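# Screw the lid onto the housing, then rack the tools

## Task

Close the housing. Take the lid from the tray and lay it flat on the housing's rim so that the block under the lid sits inside the housing's opening; the lid is too wide for grip50, so carry it with grip85. Put one screw from the screw feeder through every hole in the lid and drive each with the screwdriver's motor until the motor halts by itself (driver_stopped_at_torque=1); after that, neither turn nor move that screw. A screw that was pushed in instead of turned must be backed fully out and driven in again. No screw may end up loose inside the housing. When finished, let go, hang every tool in the stand slot it came from, and take the arm well away from the tools; a tool still locked on counts as part of the arm. Nothing may be knocked or placed off the table.

## Robot and tools

Robot: one six-joint arm ending in a tool changer, with a stand holding three tools: grip50 (small gripper), grip85 (larger gripper) and driver (screwdriver). tool_id shows which is locked on, or none. Cameras: cam_head_left, cam_head_right, cam_high, cam_low, cam_wrist.

Frame: the scene frame has its origin on the table top under the arm's base, +z up, +y to the left when facing +x. Positions are in metres, orientations as quaternions written w first. The reported end_effector_position is always the centre of the changer's flat face; the face's z axis points out, away from the arm. Tool points, in mm along the face's x, y, z: grip50 grip point (0, -25, 180); grip85 grip point (0, 0, 173) when closed, 13 mm closer when fully open; screwdriver hex-key tip (66, 20, 345). Both grippers close along face x.

The row. Every command is one row of 17 numbers: x, y, z, qw, qx, qy, qz, lock, grip50_position, grip50_force_limit, grip50_speed, grip85_position, grip85_force_limit, grip85_speed, driver_spindle, driver_torque_limit, driver_sleeve_vacuum. The first seven are an absolute pose target for the changer face in the scene frame (not an offset). The last ten are each in -1 to 1. lock: positive locks, negative unlocks, 0 keeps the last command. Gripper positions: +1 fully open (50 or 85 mm); pads meet near -0.65 (grip50) or -0.8 (grip85); -1 closes until stopped. Force limits map -1..+1 to about 20 N up to 185 N (grip50) or 235 N (grip85). Speeds map -1..+1 to about 20 to 150 mm/s. driver_spindle +1 is 500 rpm driving in, negative reverses; it persists between calls, so finish actions with 0. driver_torque_limit maps -1..+1 to 0.3..1.2 N m. driver_sleeve_vacuum above 0.01 sucks and holds a screw, otherwise releases. Tool numbers only act once tool_id matches and the readings show numbers rather than n/a.

Tools (functions):
- execute_actions(actions): a list of actions; each action is a list of up to 15 rows, one row per 1/30 s step, the last row repeating to fill 15 steps. Empty list just reports state. Each target must lie within 0.6 m of the face's position at the action's start along each face axis, or it is refused.
- move(target, speed, blocking): one row; the face travels in a straight line to that absolute pose. speed in m/s, 0.002 to 0.5 (default 0.25), rotation up to twice that in rad/s; path 0.5 to 10 s. blocking=false returns after 0.5 s; then use wait or stop before sending anything else. The result adds a move: line (done, off_target, moving, held, fault) with limits (paced = clipped pose, held = steps blocked) and the remaining distance.
- wait(seconds): 0 to 10, holds the last command.
- stop(): brakes a running move.
- zoom_image(camera, region): region [x0, y0, x1, y1] pixels, at most 504 by 504.
- finished_scene(scene): ends the scene; irreversible.

Motion rules: each step the commanded pose is clipped to 70 mm and 16 degrees from the measured pose, so far targets need several actions. Repeat the quaternion in every row to hold orientation; do not copy back a drifted reported one. Moves do not avoid obstacles. The arm is stiff: a target slightly past a firm contact, or a fast touch, can trigger a fault (joint load limit, or 144 N external force), which halts the arm for 10 s. Load limits: waist and shoulder 302, elbow 142, wrist joints 40 N m. "pose unreachable" means the clearance check altered the command. Watch for MOTOR HOT.

Tool changing: align the face on the tool plate within about 1 mm and 1 degree, with face -y toward the fork's open side. When plate_near is 1, send lock +1 and wait for locked 1. The tool then initialises (n/a readings); a gripper closes and reopens, dropping anything held. To take a tool out: lift 10 to 30 mm (about 20), slide at least 110 mm toward face -y, then rise. Returning is the same path reversed; when in_stand is 1, hold still, send lock -1 and wait for unlocked 1. Unlock elsewhere is refused (unlock_refused 1). Slots are 180 mm apart; fork arms sit 40 to 70 mm either side along face x, extend 45 mm toward the open side, tops 18 mm below the plate face. The screwdriver's muffler and fitting pass just outside the +x fork arm.

Gripping: send -1 and keep it; grip85_object_status 2 means holding (0 moving, 1 stopped opening, 3 at target or pads met). Measured counts: grip50 opening about (250 - count) x 0.202 mm; grip85 about 78 = 60 mm, 130 = 40 mm, 180 = 20 mm, 230 = closed.

Screwing: pick a screw by suction (driver_screw_detected 1 when sealed). Press the spring-loaded key onto the head plus 2 mm, then turn slowly (spindle within 0.2), lowering the arm 0.7 mm per turn. The motor stops at 95% of torque limit, setting driver_stopped_at_torque 1; a positive spindle needs 0.5 s at zero or below before restarting. driver_turns counts turns, positive driving in; if loosening does not lower it, raise the torque limit.

Avoid drops, hard hits, things falling off the table, loose screws in the housing, and something may occasionally nudge loose parts.

Each tool is called after "Request:" as a command line: name --argument value for each argument, lists and objects as JSON in quotes; but a table of rows of numbers goes row by row, as --pt "numbers of a row", without its own name.

## Session

Request:
execute_actions --actions '[]'

Scene clock: 0.00 s.
end_effector_position=(+0.6531, -0.0032, +0.4702) locked=0 unlocked=1 plate_near=0 in_stand=0 unlock_refused=0 tool_id=none grip50_position_measured=n/a grip50_object_status=n/a grip85_position_measured=n/a grip85_object_status=n/a driver_sleeve_vacuum_kpa=n/a driver_screw_detected=n/a driver_stopped_at_torque=n/a driver_turns=n/a end_effector_quat_wxyz=(-0.002, +0.709, +0.705, -0.002) end_effector_velocity=(-0.000, +0.000, +0.000) end_effector_angular_velocity=(+0.000, -0.001, -0.000)
Joint positions: [-0.052  0.167  1.619 -0.     1.356 -0.053]
Joint velocities: [ 0. -0. -0.  0. -0.  0.]
Joint torques (N m, as the joint torque sensors report them, + toward a larger angle): no reading
Hand target: +0.653, -0.003, +0.470; -0.002, +0.709, +0.705, -0.002

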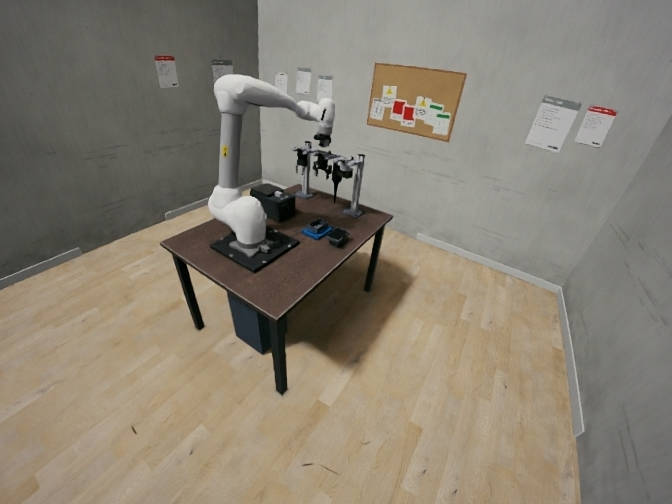

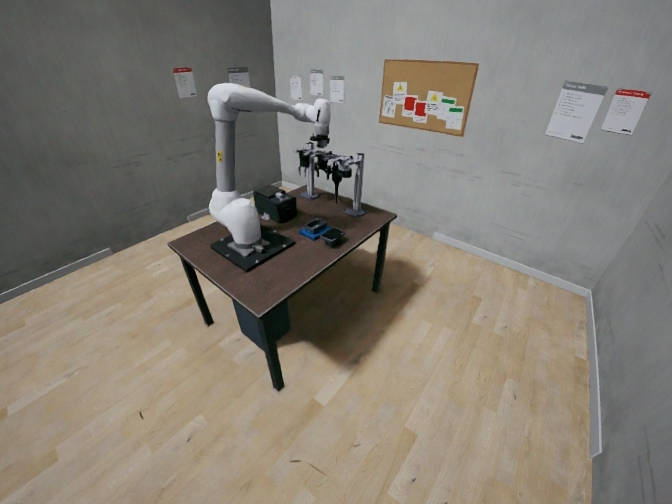

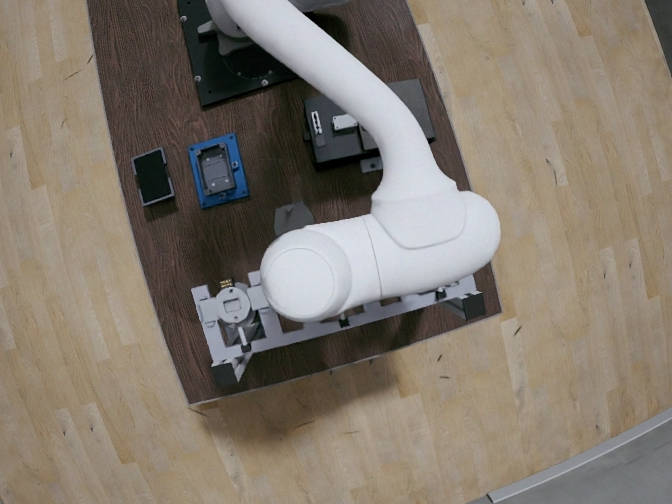

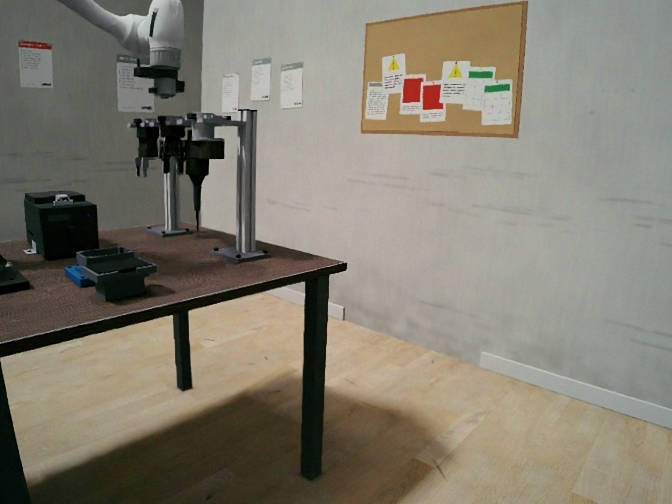

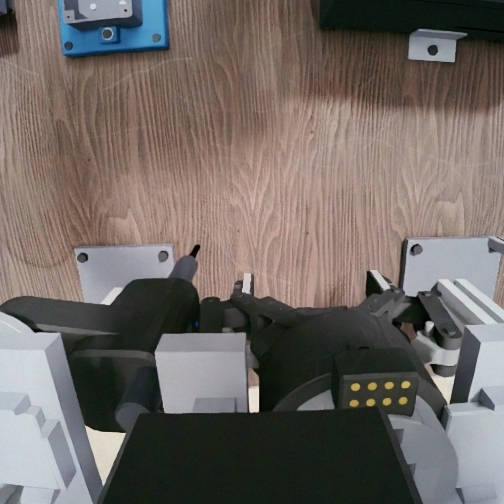

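Request:
zoom_image --camera "cam_high" --region '[110, 70, 450, 240]'

Request:
zoom_image --camera "cam_low" --region '[0, 40, 300, 310]'

Region (110, 70, 450, 240) of cam_high's 672x504 image, scaled by 1.482, with more detail than that image has.

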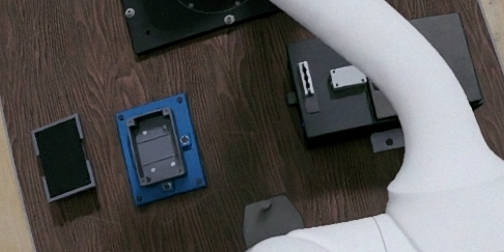

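Region (0, 40, 300, 310) of cam_low's 672x504 image, scaled by 1.680, with more detail than that image has; it fills the top 454 rows of this view, and the rest is white.

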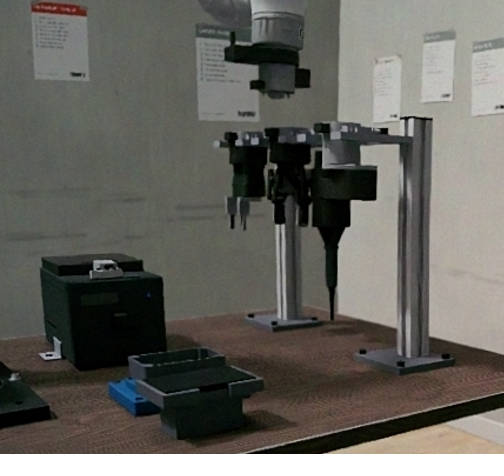

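Request:
move --target '[0.76, 0.05, 0.62, 0, 0.7071, 0.7071, 0, 0, 1, 0, 0, 1, 0, 0, 0, 0, 0]'

Scene clock: 1.43 s.
end_effector_position=(+0.7596, +0.0501, +0.6200) locked=0 unlocked=1 plate_near=0 in_stand=0 unlock_refused=0 tool_id=none grip50_position_measured=n/a grip50_object_status=n/a grip85_position_measured=n/a grip85_object_status=n/a driver_sleeve_vacuum_kpa=n/a driver_screw_detected=n/a driver_stopped_at_torque=n/a driver_turns=n/a end_effector_quat_wxyz=(-0.000, +0.707, +0.707, +0.000) end_effector_velocity=(-0.000, -0.000, +0.001) end_effector_angular_velocity=(-0.002, -0.000, +0.000)
Joint positions: [0.026 0.327 1.144 0.    1.664 0.021]
Joint velocities: [ 0.     0.    -0.001 -0.003  0.001 -0.001]
Joint torques (N m, as the joint torque sensors report them, + toward a larger angle): [ -0.72 -81.79 -46.51   4.37  -0.19  -0.08]
Hand target: +0.760, +0.050, +0.620; -0.000, +0.707, +0.707, +0.000
Off the commanded pose: 0.000 m, 0 deg.
move: done

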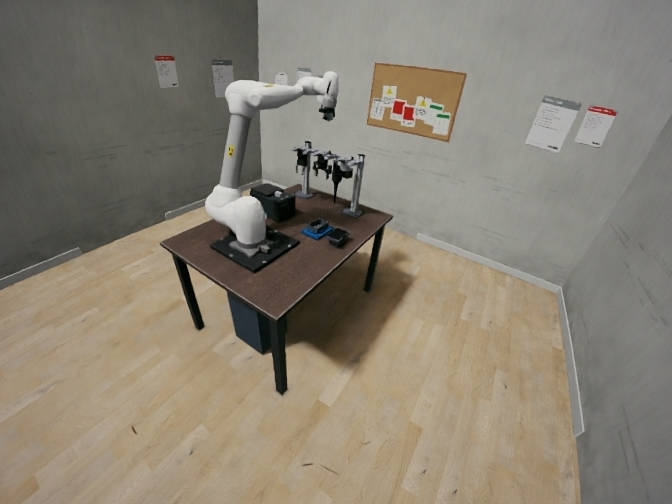

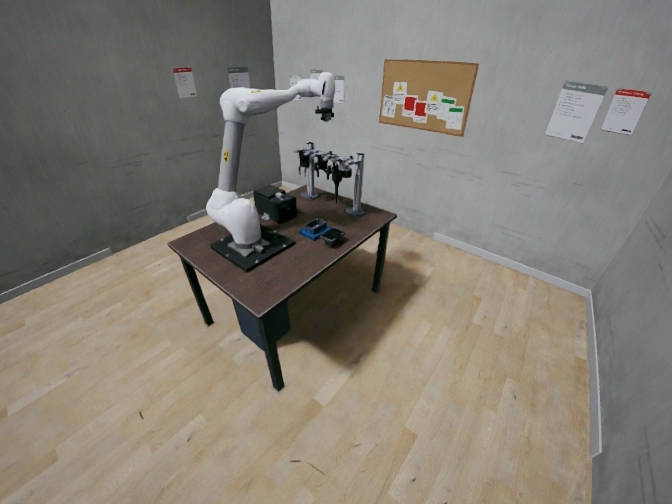

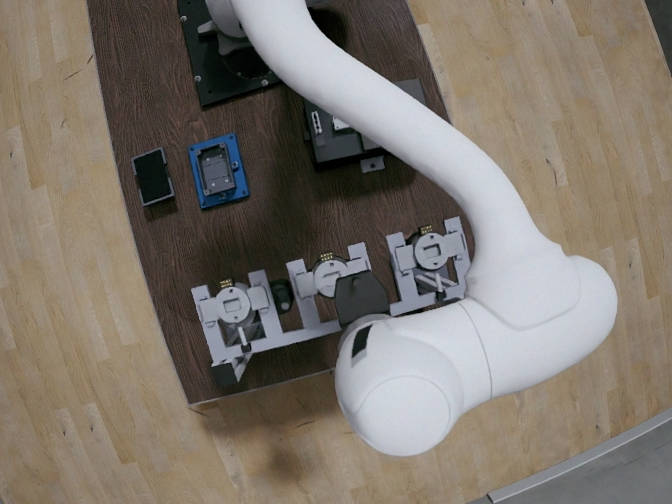

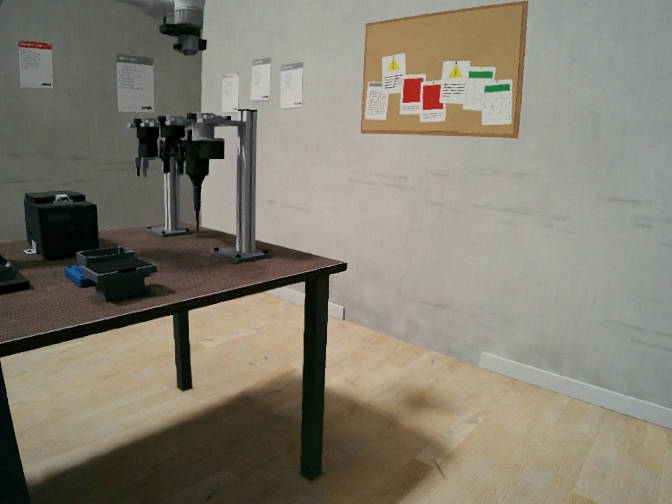

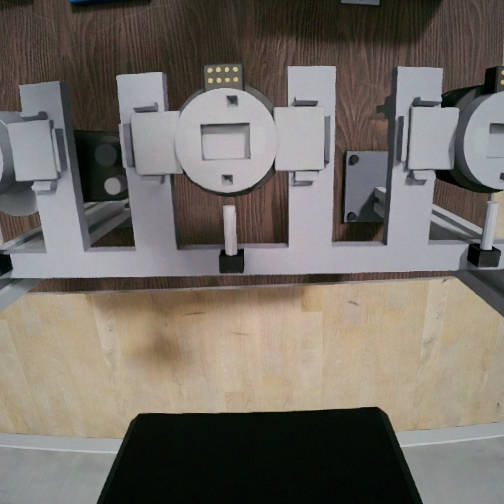

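Request:
zoom_image --camera "cam_wrist" --region '[126, 50, 346, 270]'

Request:
move --target '[0.69, 0.03, 0.62, 0, 0.7071, 0.7071, 0, 0, 1, 0, 0, 1, 0, 0, 0, 0, 0]'

Request:
zoom_image --camera "cam_wrist" --region '[146, 150, 366, 370]'

Region (126, 50, 346, 270) of cam_wrist's 504x504 image, scaled by 2.291, with more detail than that image has.

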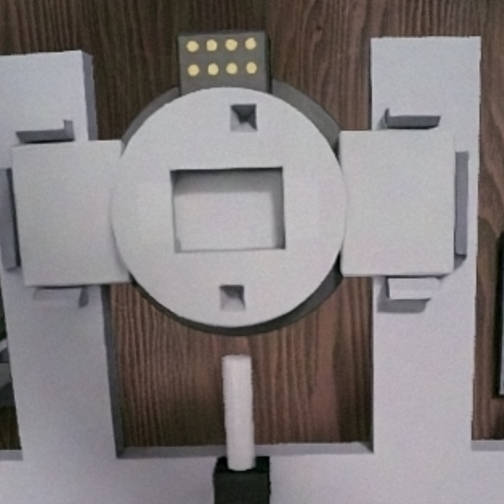

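Scene clock: 2.57 s.
end_effector_position=(+0.6901, +0.0299, +0.6199) locked=0 unlocked=1 plate_near=0 in_stand=0 unlock_refused=0 tool_id=none grip50_position_measured=n/a grip50_object_status=n/a grip85_position_measured=n/a grip85_object_status=n/a driver_sleeve_vacuum_kpa=n/a driver_screw_detected=n/a driver_stopped_at_torque=n/a driver_turns=n/a end_effector_quat_wxyz=(+0.000, +0.707, +0.707, -0.000) end_effector_velocity=(-0.000, -0.000, +0.000) end_effector_angular_velocity=(-0.000, -0.000, -0.001)
Joint positions: [-0.001  0.206  1.301  0.     1.628 -0.007]
Joint velocities: [-0.    -0.001  0.    -0.     0.     0.   ]
Joint torques (N m, as the joint torque sensors report them, + toward a larger angle): [  0.08 -68.87 -46.72   4.46  -0.28   0.07]
Hand target: +0.690, +0.030, +0.620; +0.000, +0.707, +0.707, -0.000
Off the commanded pose: 0.000 m, 0 deg.
move: done

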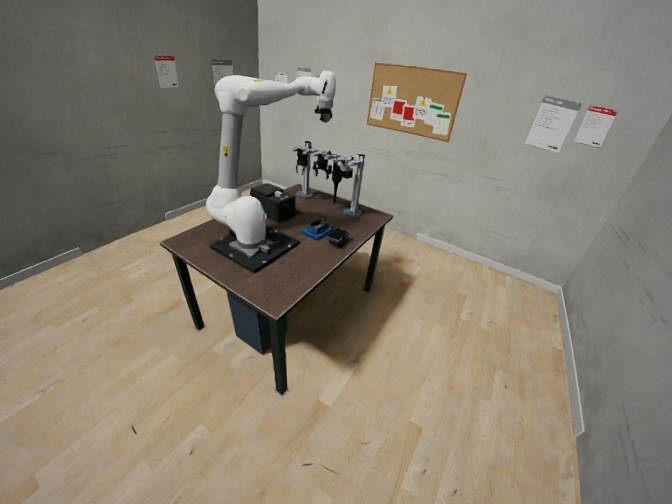

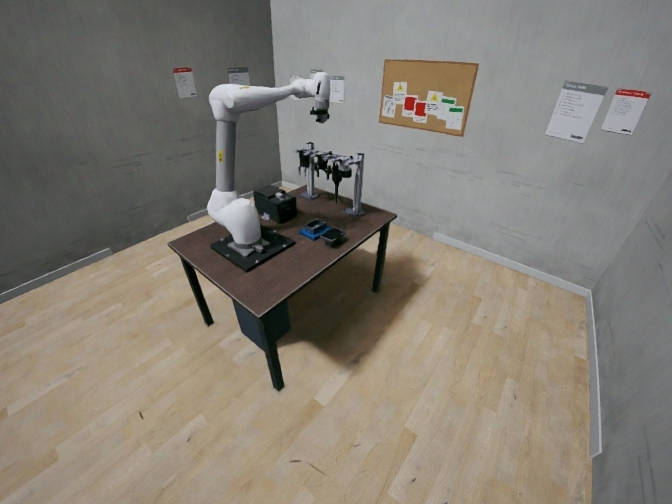

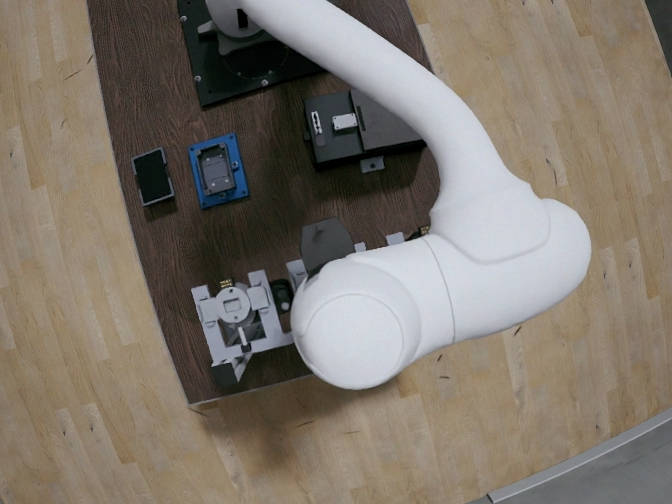

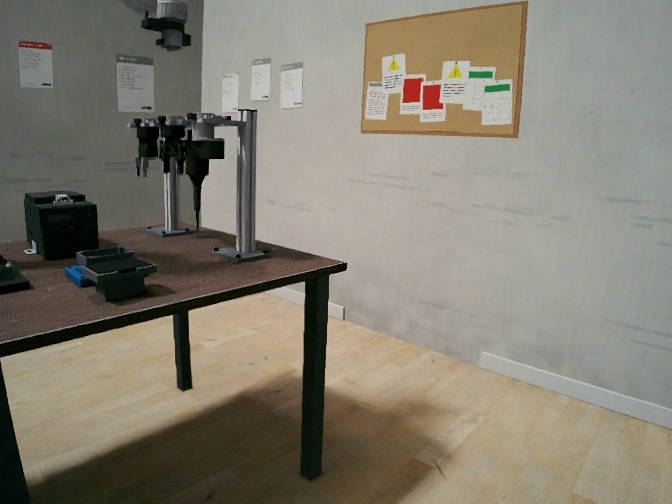

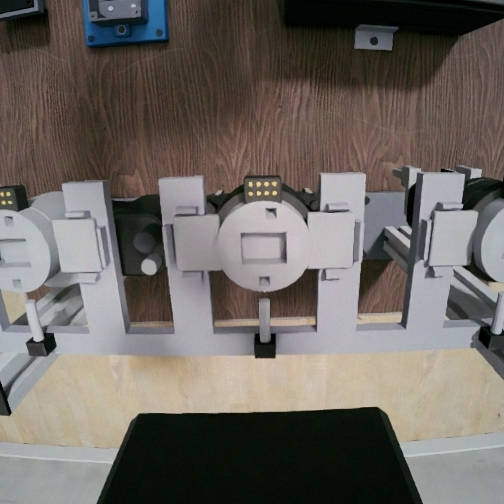

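Region (146, 150, 366, 370) of cam_wrist's 504x504 image, scaled by 2.291, with more detail than that image has.

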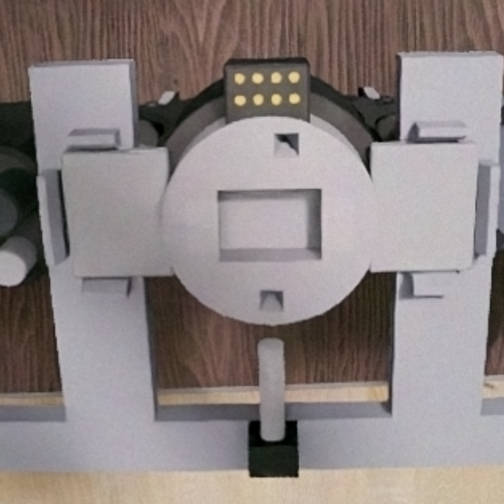

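Request:
move --target '[0.70, 0.033, 0.445, 0, 0.7071, 0.7071, 0, 0, 1, 0, 0, 1, 0, 0, 0, 0, 0]'

Scene clock: 4.13 s.
end_effector_position=(+0.7004, +0.0330, +0.4451) locked=0 unlocked=1 plate_near=0 in_stand=0 unlock_refused=0 tool_id=none grip50_position_measured=n/a grip50_object_status=n/a grip85_position_measured=n/a grip85_object_status=n/a driver_sleeve_vacuum_kpa=n/a driver_screw_detected=n/a driver_stopped_at_torque=n/a driver_turns=n/a end_effector_quat_wxyz=(+0.000, +0.707, +0.707, +0.000) end_effector_velocity=(-0.000, +0.000, -0.000) end_effector_angular_velocity=(-0.000, +0.002, +0.001)
Joint positions: [ 0.004  0.25   1.562  0.     1.324 -0.002]
Joint velocities: [ 0.     0.     0.001 -0.     0.001 -0.   ]
Joint torques (N m, as the joint torque sensors report them, + toward a larger angle): [ -1.54 -72.26 -45.7    4.17  -0.22   0.11]
Hand target: +0.700, +0.033, +0.445; -0.000, +0.707, +0.707, +0.000
Off the commanded pose: 0.000 m, 0 deg.
move: done

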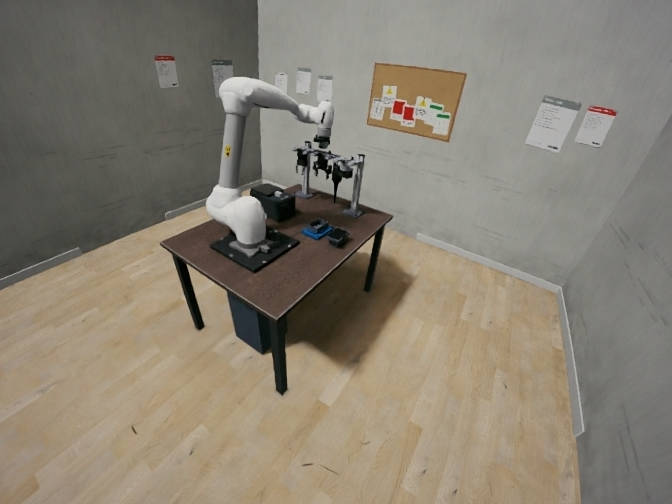

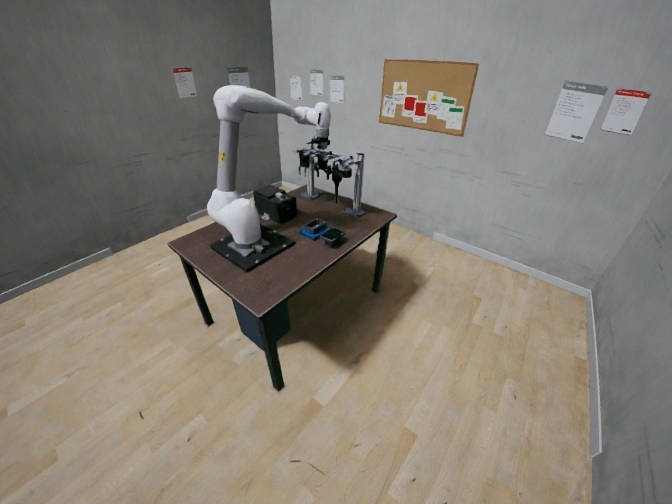

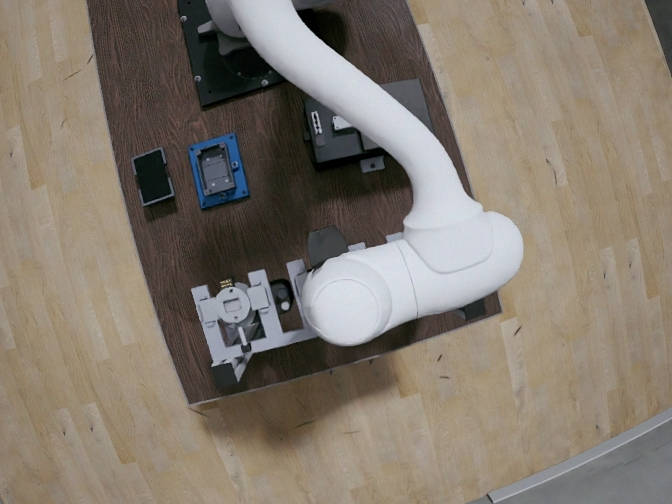

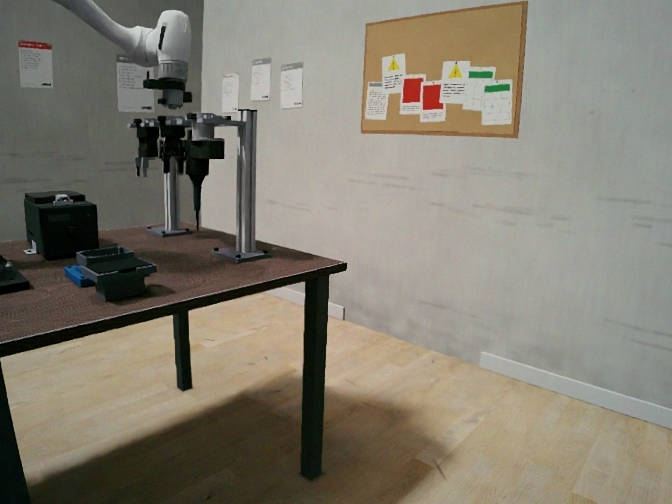

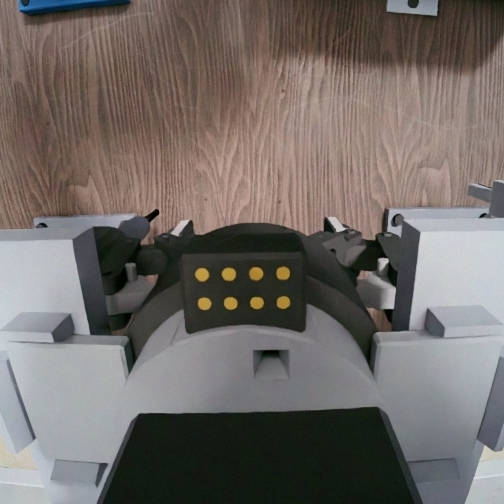

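Request:
move --target '[0.70, 0.0297, 0.425, 0, 0.7071, 0.7071, 0, 0, 1, 0, 0, 1, 0, 0, 0, 0, 0]' --speed 0.08

Request:
zoom_image --camera "cam_wrist" --region '[100, 204, 420, 504]'

Request:
zoom_image --camera "cam_low" --region '[130, 70, 230, 150]'

Scene clock: 5.17 s.
end_effector_position=(+0.7000, +0.0297, +0.4250) locked=0 unlocked=1 plate_near=0 in_stand=0 unlock_refused=0 tool_id=none grip50_position_measured=n/a grip50_object_status=n/a grip85_position_measured=n/a grip85_object_status=n/a driver_sleeve_vacuum_kpa=n/a driver_screw_detected=n/a driver_stopped_at_torque=n/a driver_turns=n/a end_effector_quat_wxyz=(+0.000, +0.707, +0.707, +0.000) end_effector_velocity=(+0.000, -0.000, +0.000) end_effector_angular_velocity=(-0.001, -0.000, +0.000)
Joint positions: [-0.001  0.258  1.589  0.     1.289 -0.007]
Joint velocities: [-0.    -0.     0.    -0.001 -0.    -0.001]
Joint torques (N m, as the joint torque sensors report them, + toward a larger angle): [ -0.36 -71.21 -45.32   4.06  -0.35   0.06]
Hand target: +0.700, +0.030, +0.425; -0.000, +0.707, +0.707, -0.000
Off the commanded pose: 0.000 m, 0 deg.
move: done

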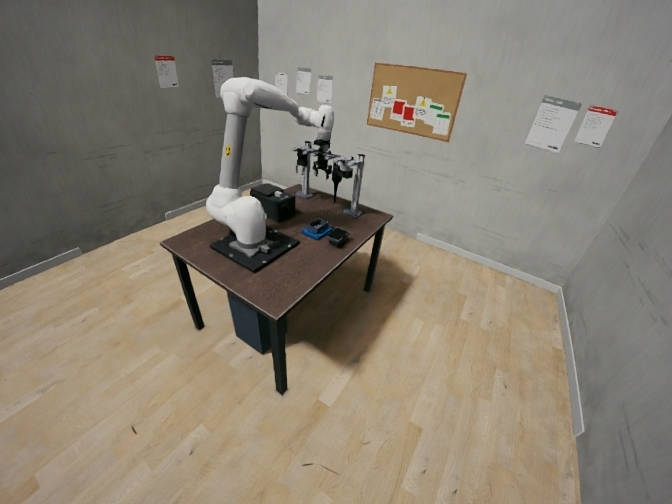

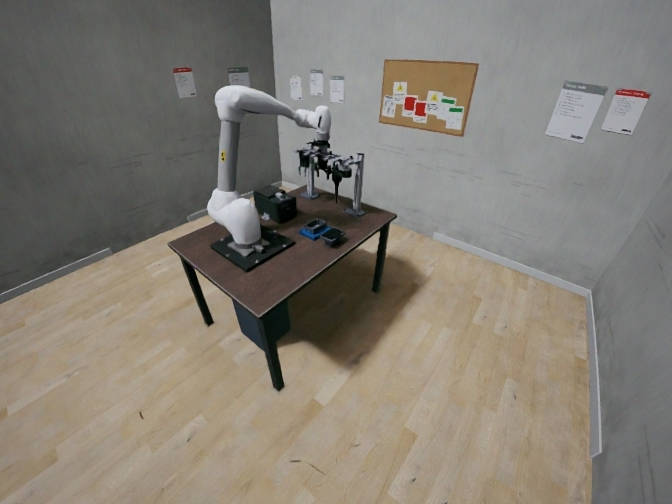

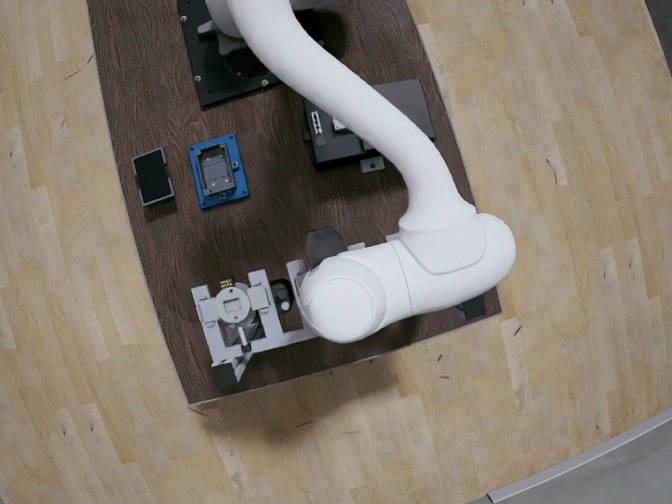

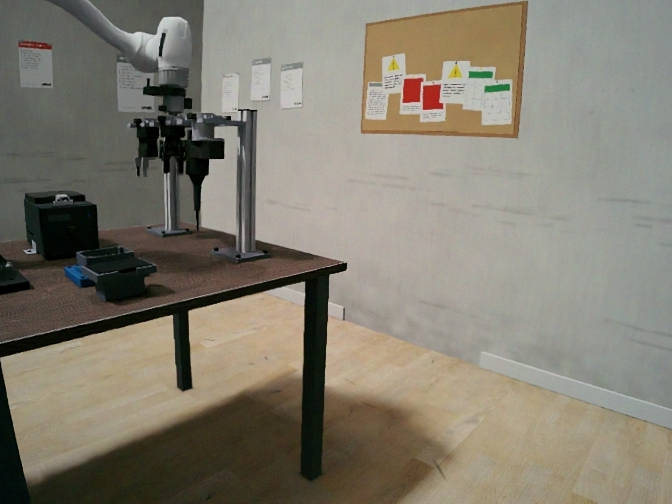

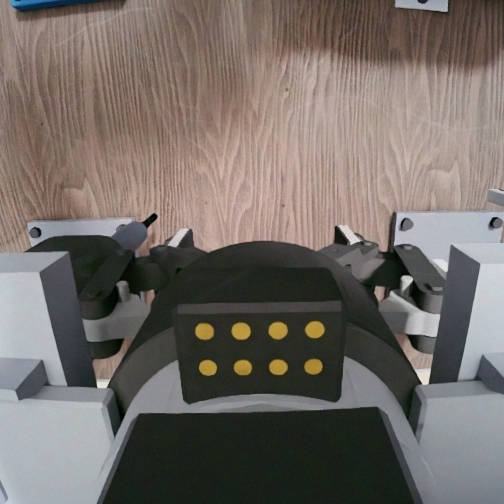

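Region (100, 204, 420, 504) of cam_wrist's 504x504 image, scaled by 1.575, with more detail than that image has; it fills the top 472 rows of this view, and the rest is white.

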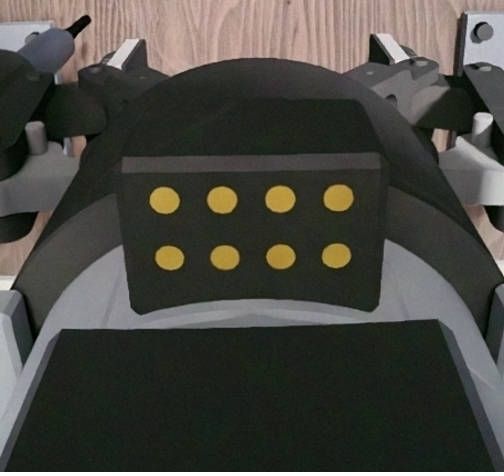

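Region (130, 70, 230, 150) of cam_low's 672x504 image, scaled by 5.040, with more detail than that image has; it fills the top 403 rows of this view, and the rest is white.

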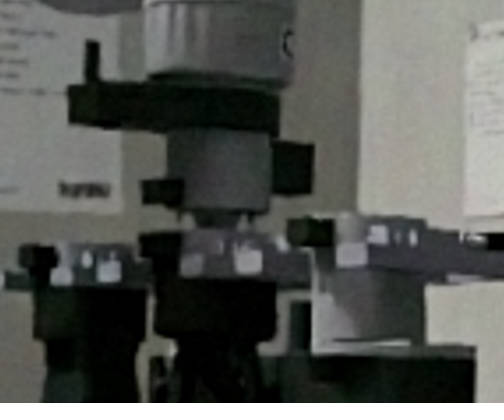

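Request:
move --target '[0.6988, 0.0298, 0.414, 0, 0.7071, 0.7071, 0, 0, 1, 0, 0, 1, 0, 0, 0, 0, 0]' --speed 0.02

Scene clock: 6.67 s.
end_effector_position=(+0.6989, +0.0297, +0.4141) locked=0 unlocked=1 plate_near=0 in_stand=1 unlock_refused=0 tool_id=none grip50_position_measured=n/a grip50_object_status=n/a grip85_position_measured=n/a grip85_object_status=n/a driver_sleeve_vacuum_kpa=n/a driver_screw_detected=n/a driver_stopped_at_torque=n/a driver_turns=n/a end_effector_quat_wxyz=(+0.000, +0.707, +0.707, +0.000) end_effector_velocity=(+0.000, +0.000, -0.001) end_effector_angular_velocity=(-0.000, +0.000, -0.000)
Joint positions: [-0.001  0.261  1.605  0.     1.269 -0.007]
Joint velocities: [ 0.     0.     0.001 -0.    -0.001  0.001]
Joint torques (N m, as the joint torque sensors report them, + toward a larger angle): [ 24.11 -62.5  -36.12  10.59   0.54  -0.83]
Hand target: +0.699, +0.030, +0.414; -0.000, +0.707, +0.707, +0.000
Off the commanded pose: 0.000 m, 0 deg.
move: done

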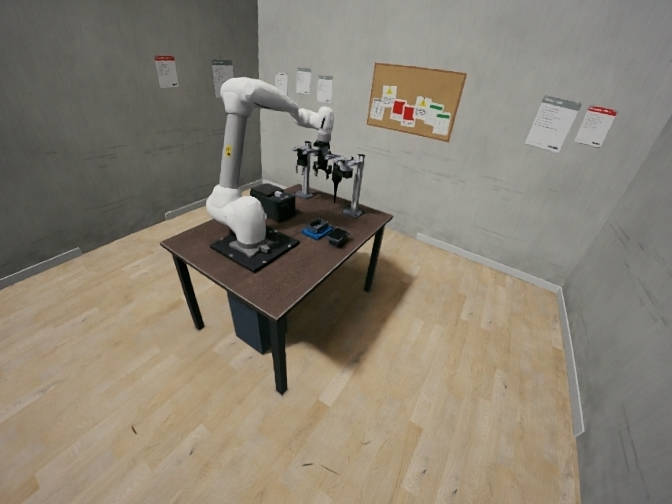

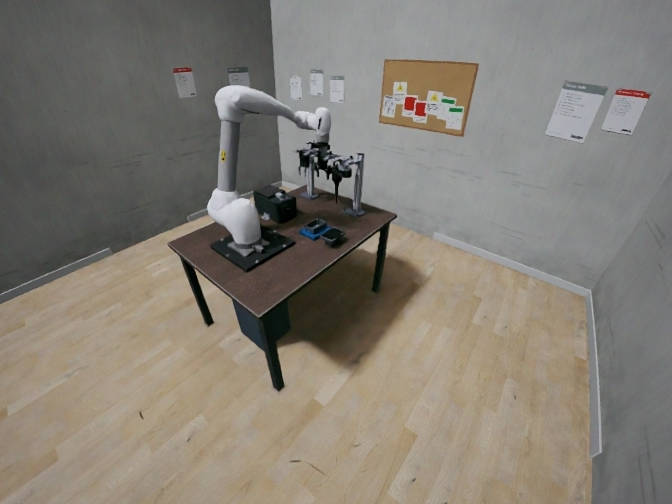

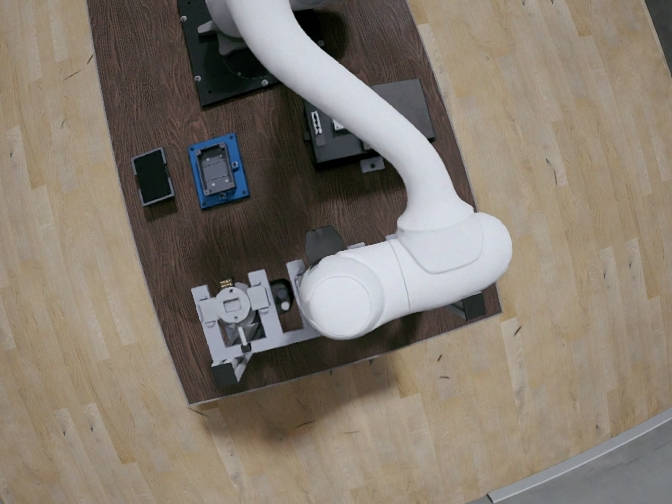

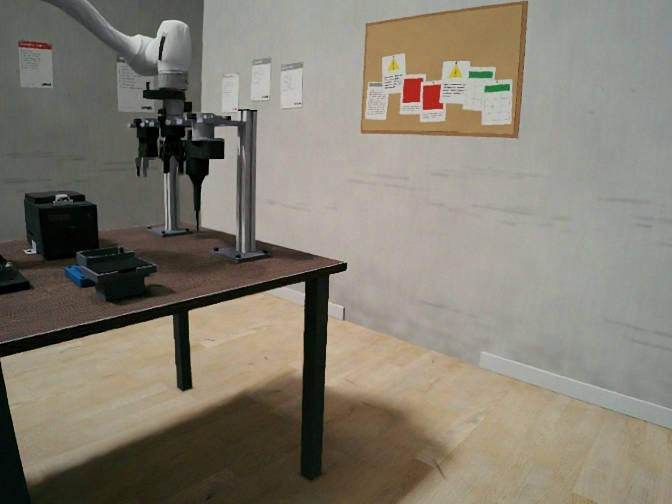

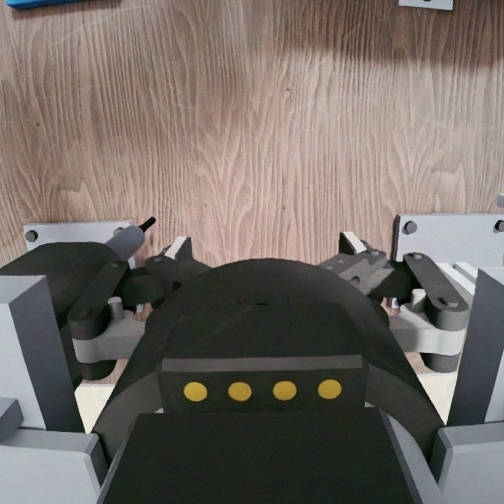

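Request:
move --target '[0.6988, 0.0290, 0.4135, 0, 0.71019, 0.70401, 0, 0, 1, 0, 0, 1, 0, 0, 0, 0, 0]' --speed 0.01

Scene clock: 7.60 s.
end_effector_position=(+0.6988, +0.0291, +0.4134) locked=0 unlocked=1 plate_near=0 in_stand=1 unlock_refused=0 tool_id=none grip50_position_measured=n/a grip50_object_status=n/a grip85_position_measured=n/a grip85_object_status=n/a driver_sleeve_vacuum_kpa=n/a driver_screw_detected=n/a driver_stopped_at_torque=n/a driver_turns=n/a end_effector_quat_wxyz=(-0.000, +0.710, +0.704, -0.000) end_effector_velocity=(-0.000, -0.001, -0.000) end_effector_angular_velocity=(-0.000, +0.001, -0.002)
Joint positions: [-0.002  0.261  1.606  0.     1.268  0.001]
Joint velocities: [-0.001  0.     0.    -0.     0.     0.001]
Joint torques (N m, as the joint torque sensors report them, + toward a larger angle): [ -0.42 -71.57 -45.11   4.08  -0.23  -0.05]
Hand target: +0.699, +0.029, +0.413; -0.000, +0.710, +0.704, -0.000
Off the commanded pose: 0.000 m, 0 deg.
move: done

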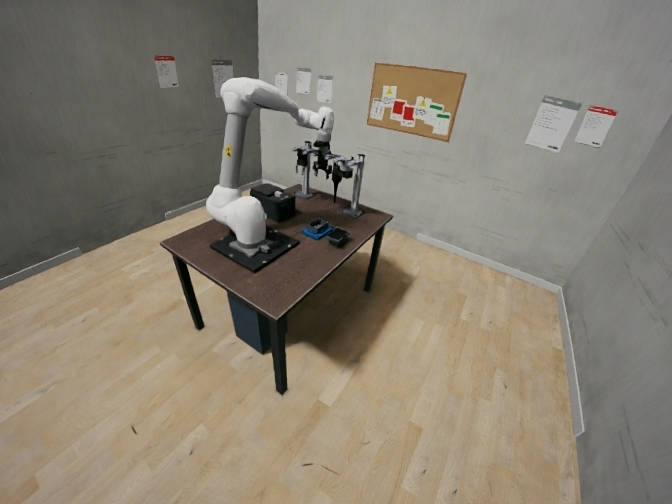

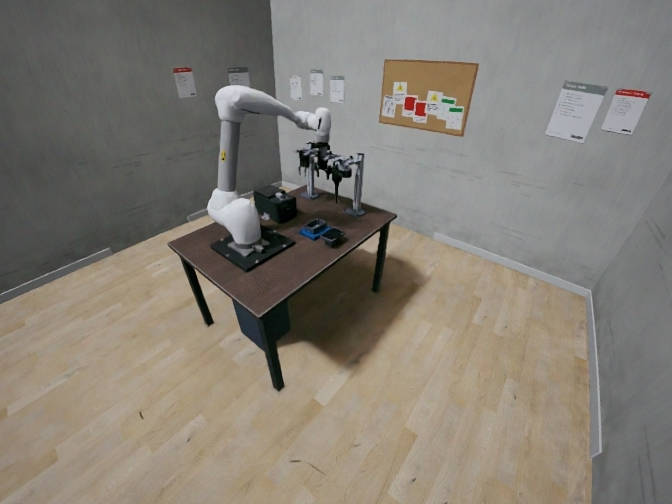

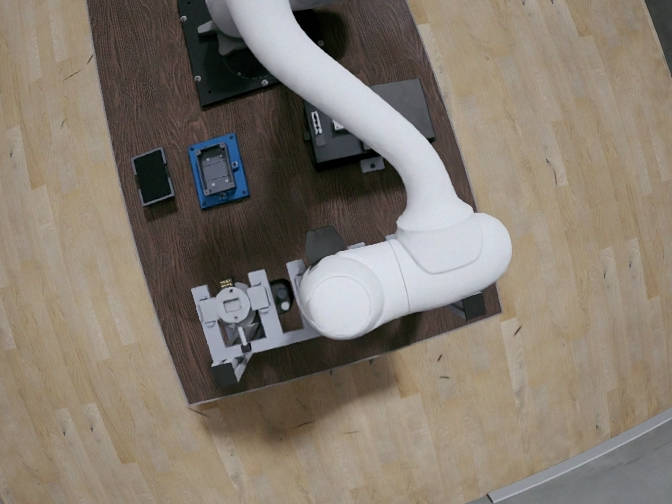

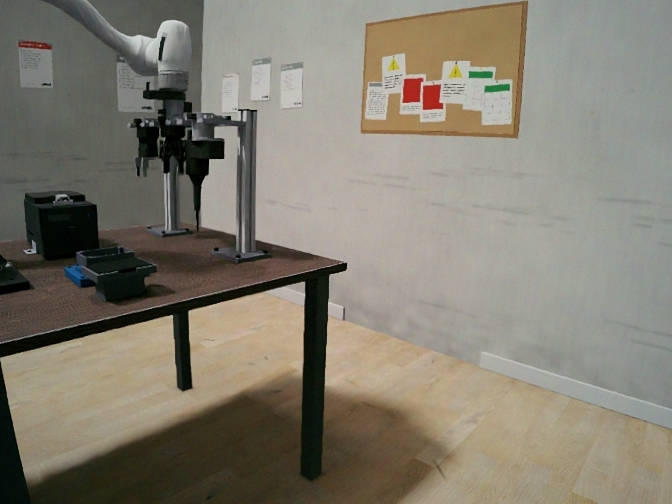

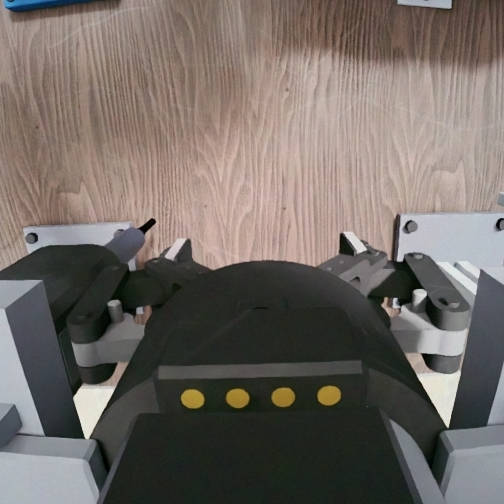

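Free now. Go down more.

Request:
move --target '[0.6988, 0.0289, 0.4115, 0, 0.71019, 0.70401, 0, 0, 1, 0, 0, 1, 0, 0, 0, 0, 0]' --speed 0.01

Scene clock: 8.40 s.
end_effector_position=(+0.6988, +0.0289, +0.4118) locked=0 unlocked=1 plate_near=1 in_stand=1 unlock_refused=0 tool_id=none grip50_position_measured=n/a grip50_object_status=n/a grip85_position_measured=n/a grip85_object_status=n/a driver_sleeve_vacuum_kpa=n/a driver_screw_detected=n/a driver_stopped_at_torque=n/a driver_turns=n/a end_effector_quat_wxyz=(+0.000, +0.710, +0.704, +0.000) end_effector_velocity=(-0.000, -0.000, -0.001) end_effector_angular_velocity=(-0.000, +0.002, +0.000)
Joint positions: [-0.002  0.262  1.608  0.     1.265  0.001]
Joint velocities: [ 0.     0.001  0.001 -0.     0.001  0.   ]
Joint torques (N m, as the joint torque sensors report them, + toward a larger angle): [ -1.8  -35.53 -28.85   2.74  -4.23  -1.84]
Hand target: +0.699, +0.029, +0.411; -0.000, +0.710, +0.704, -0.000
Off the commanded pose: 0.000 m, 0 deg.
move: done

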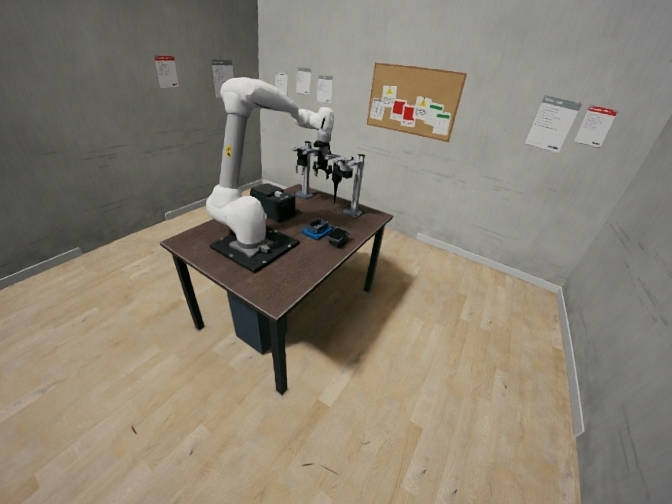

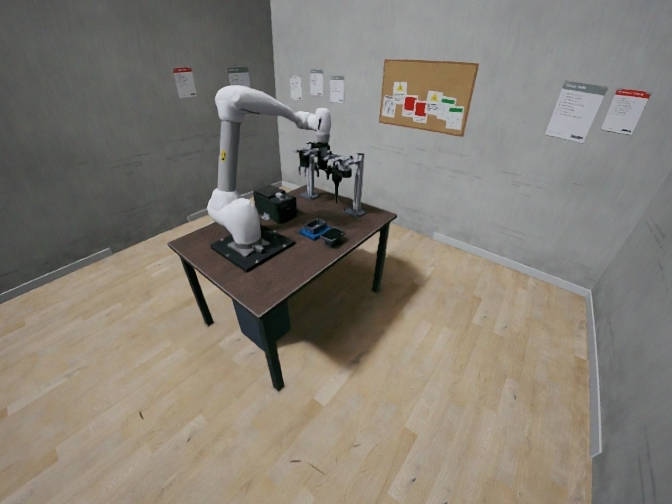

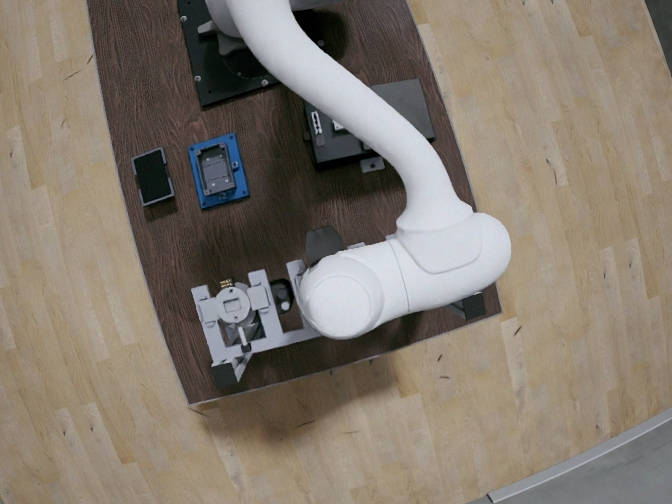

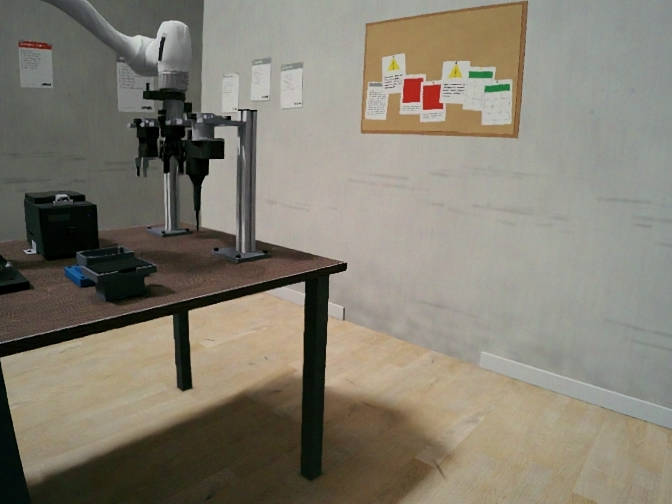

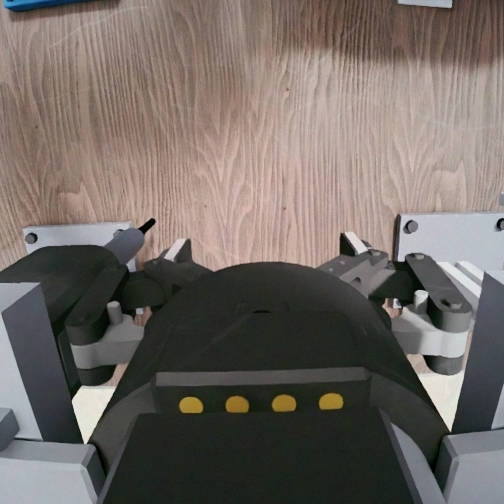

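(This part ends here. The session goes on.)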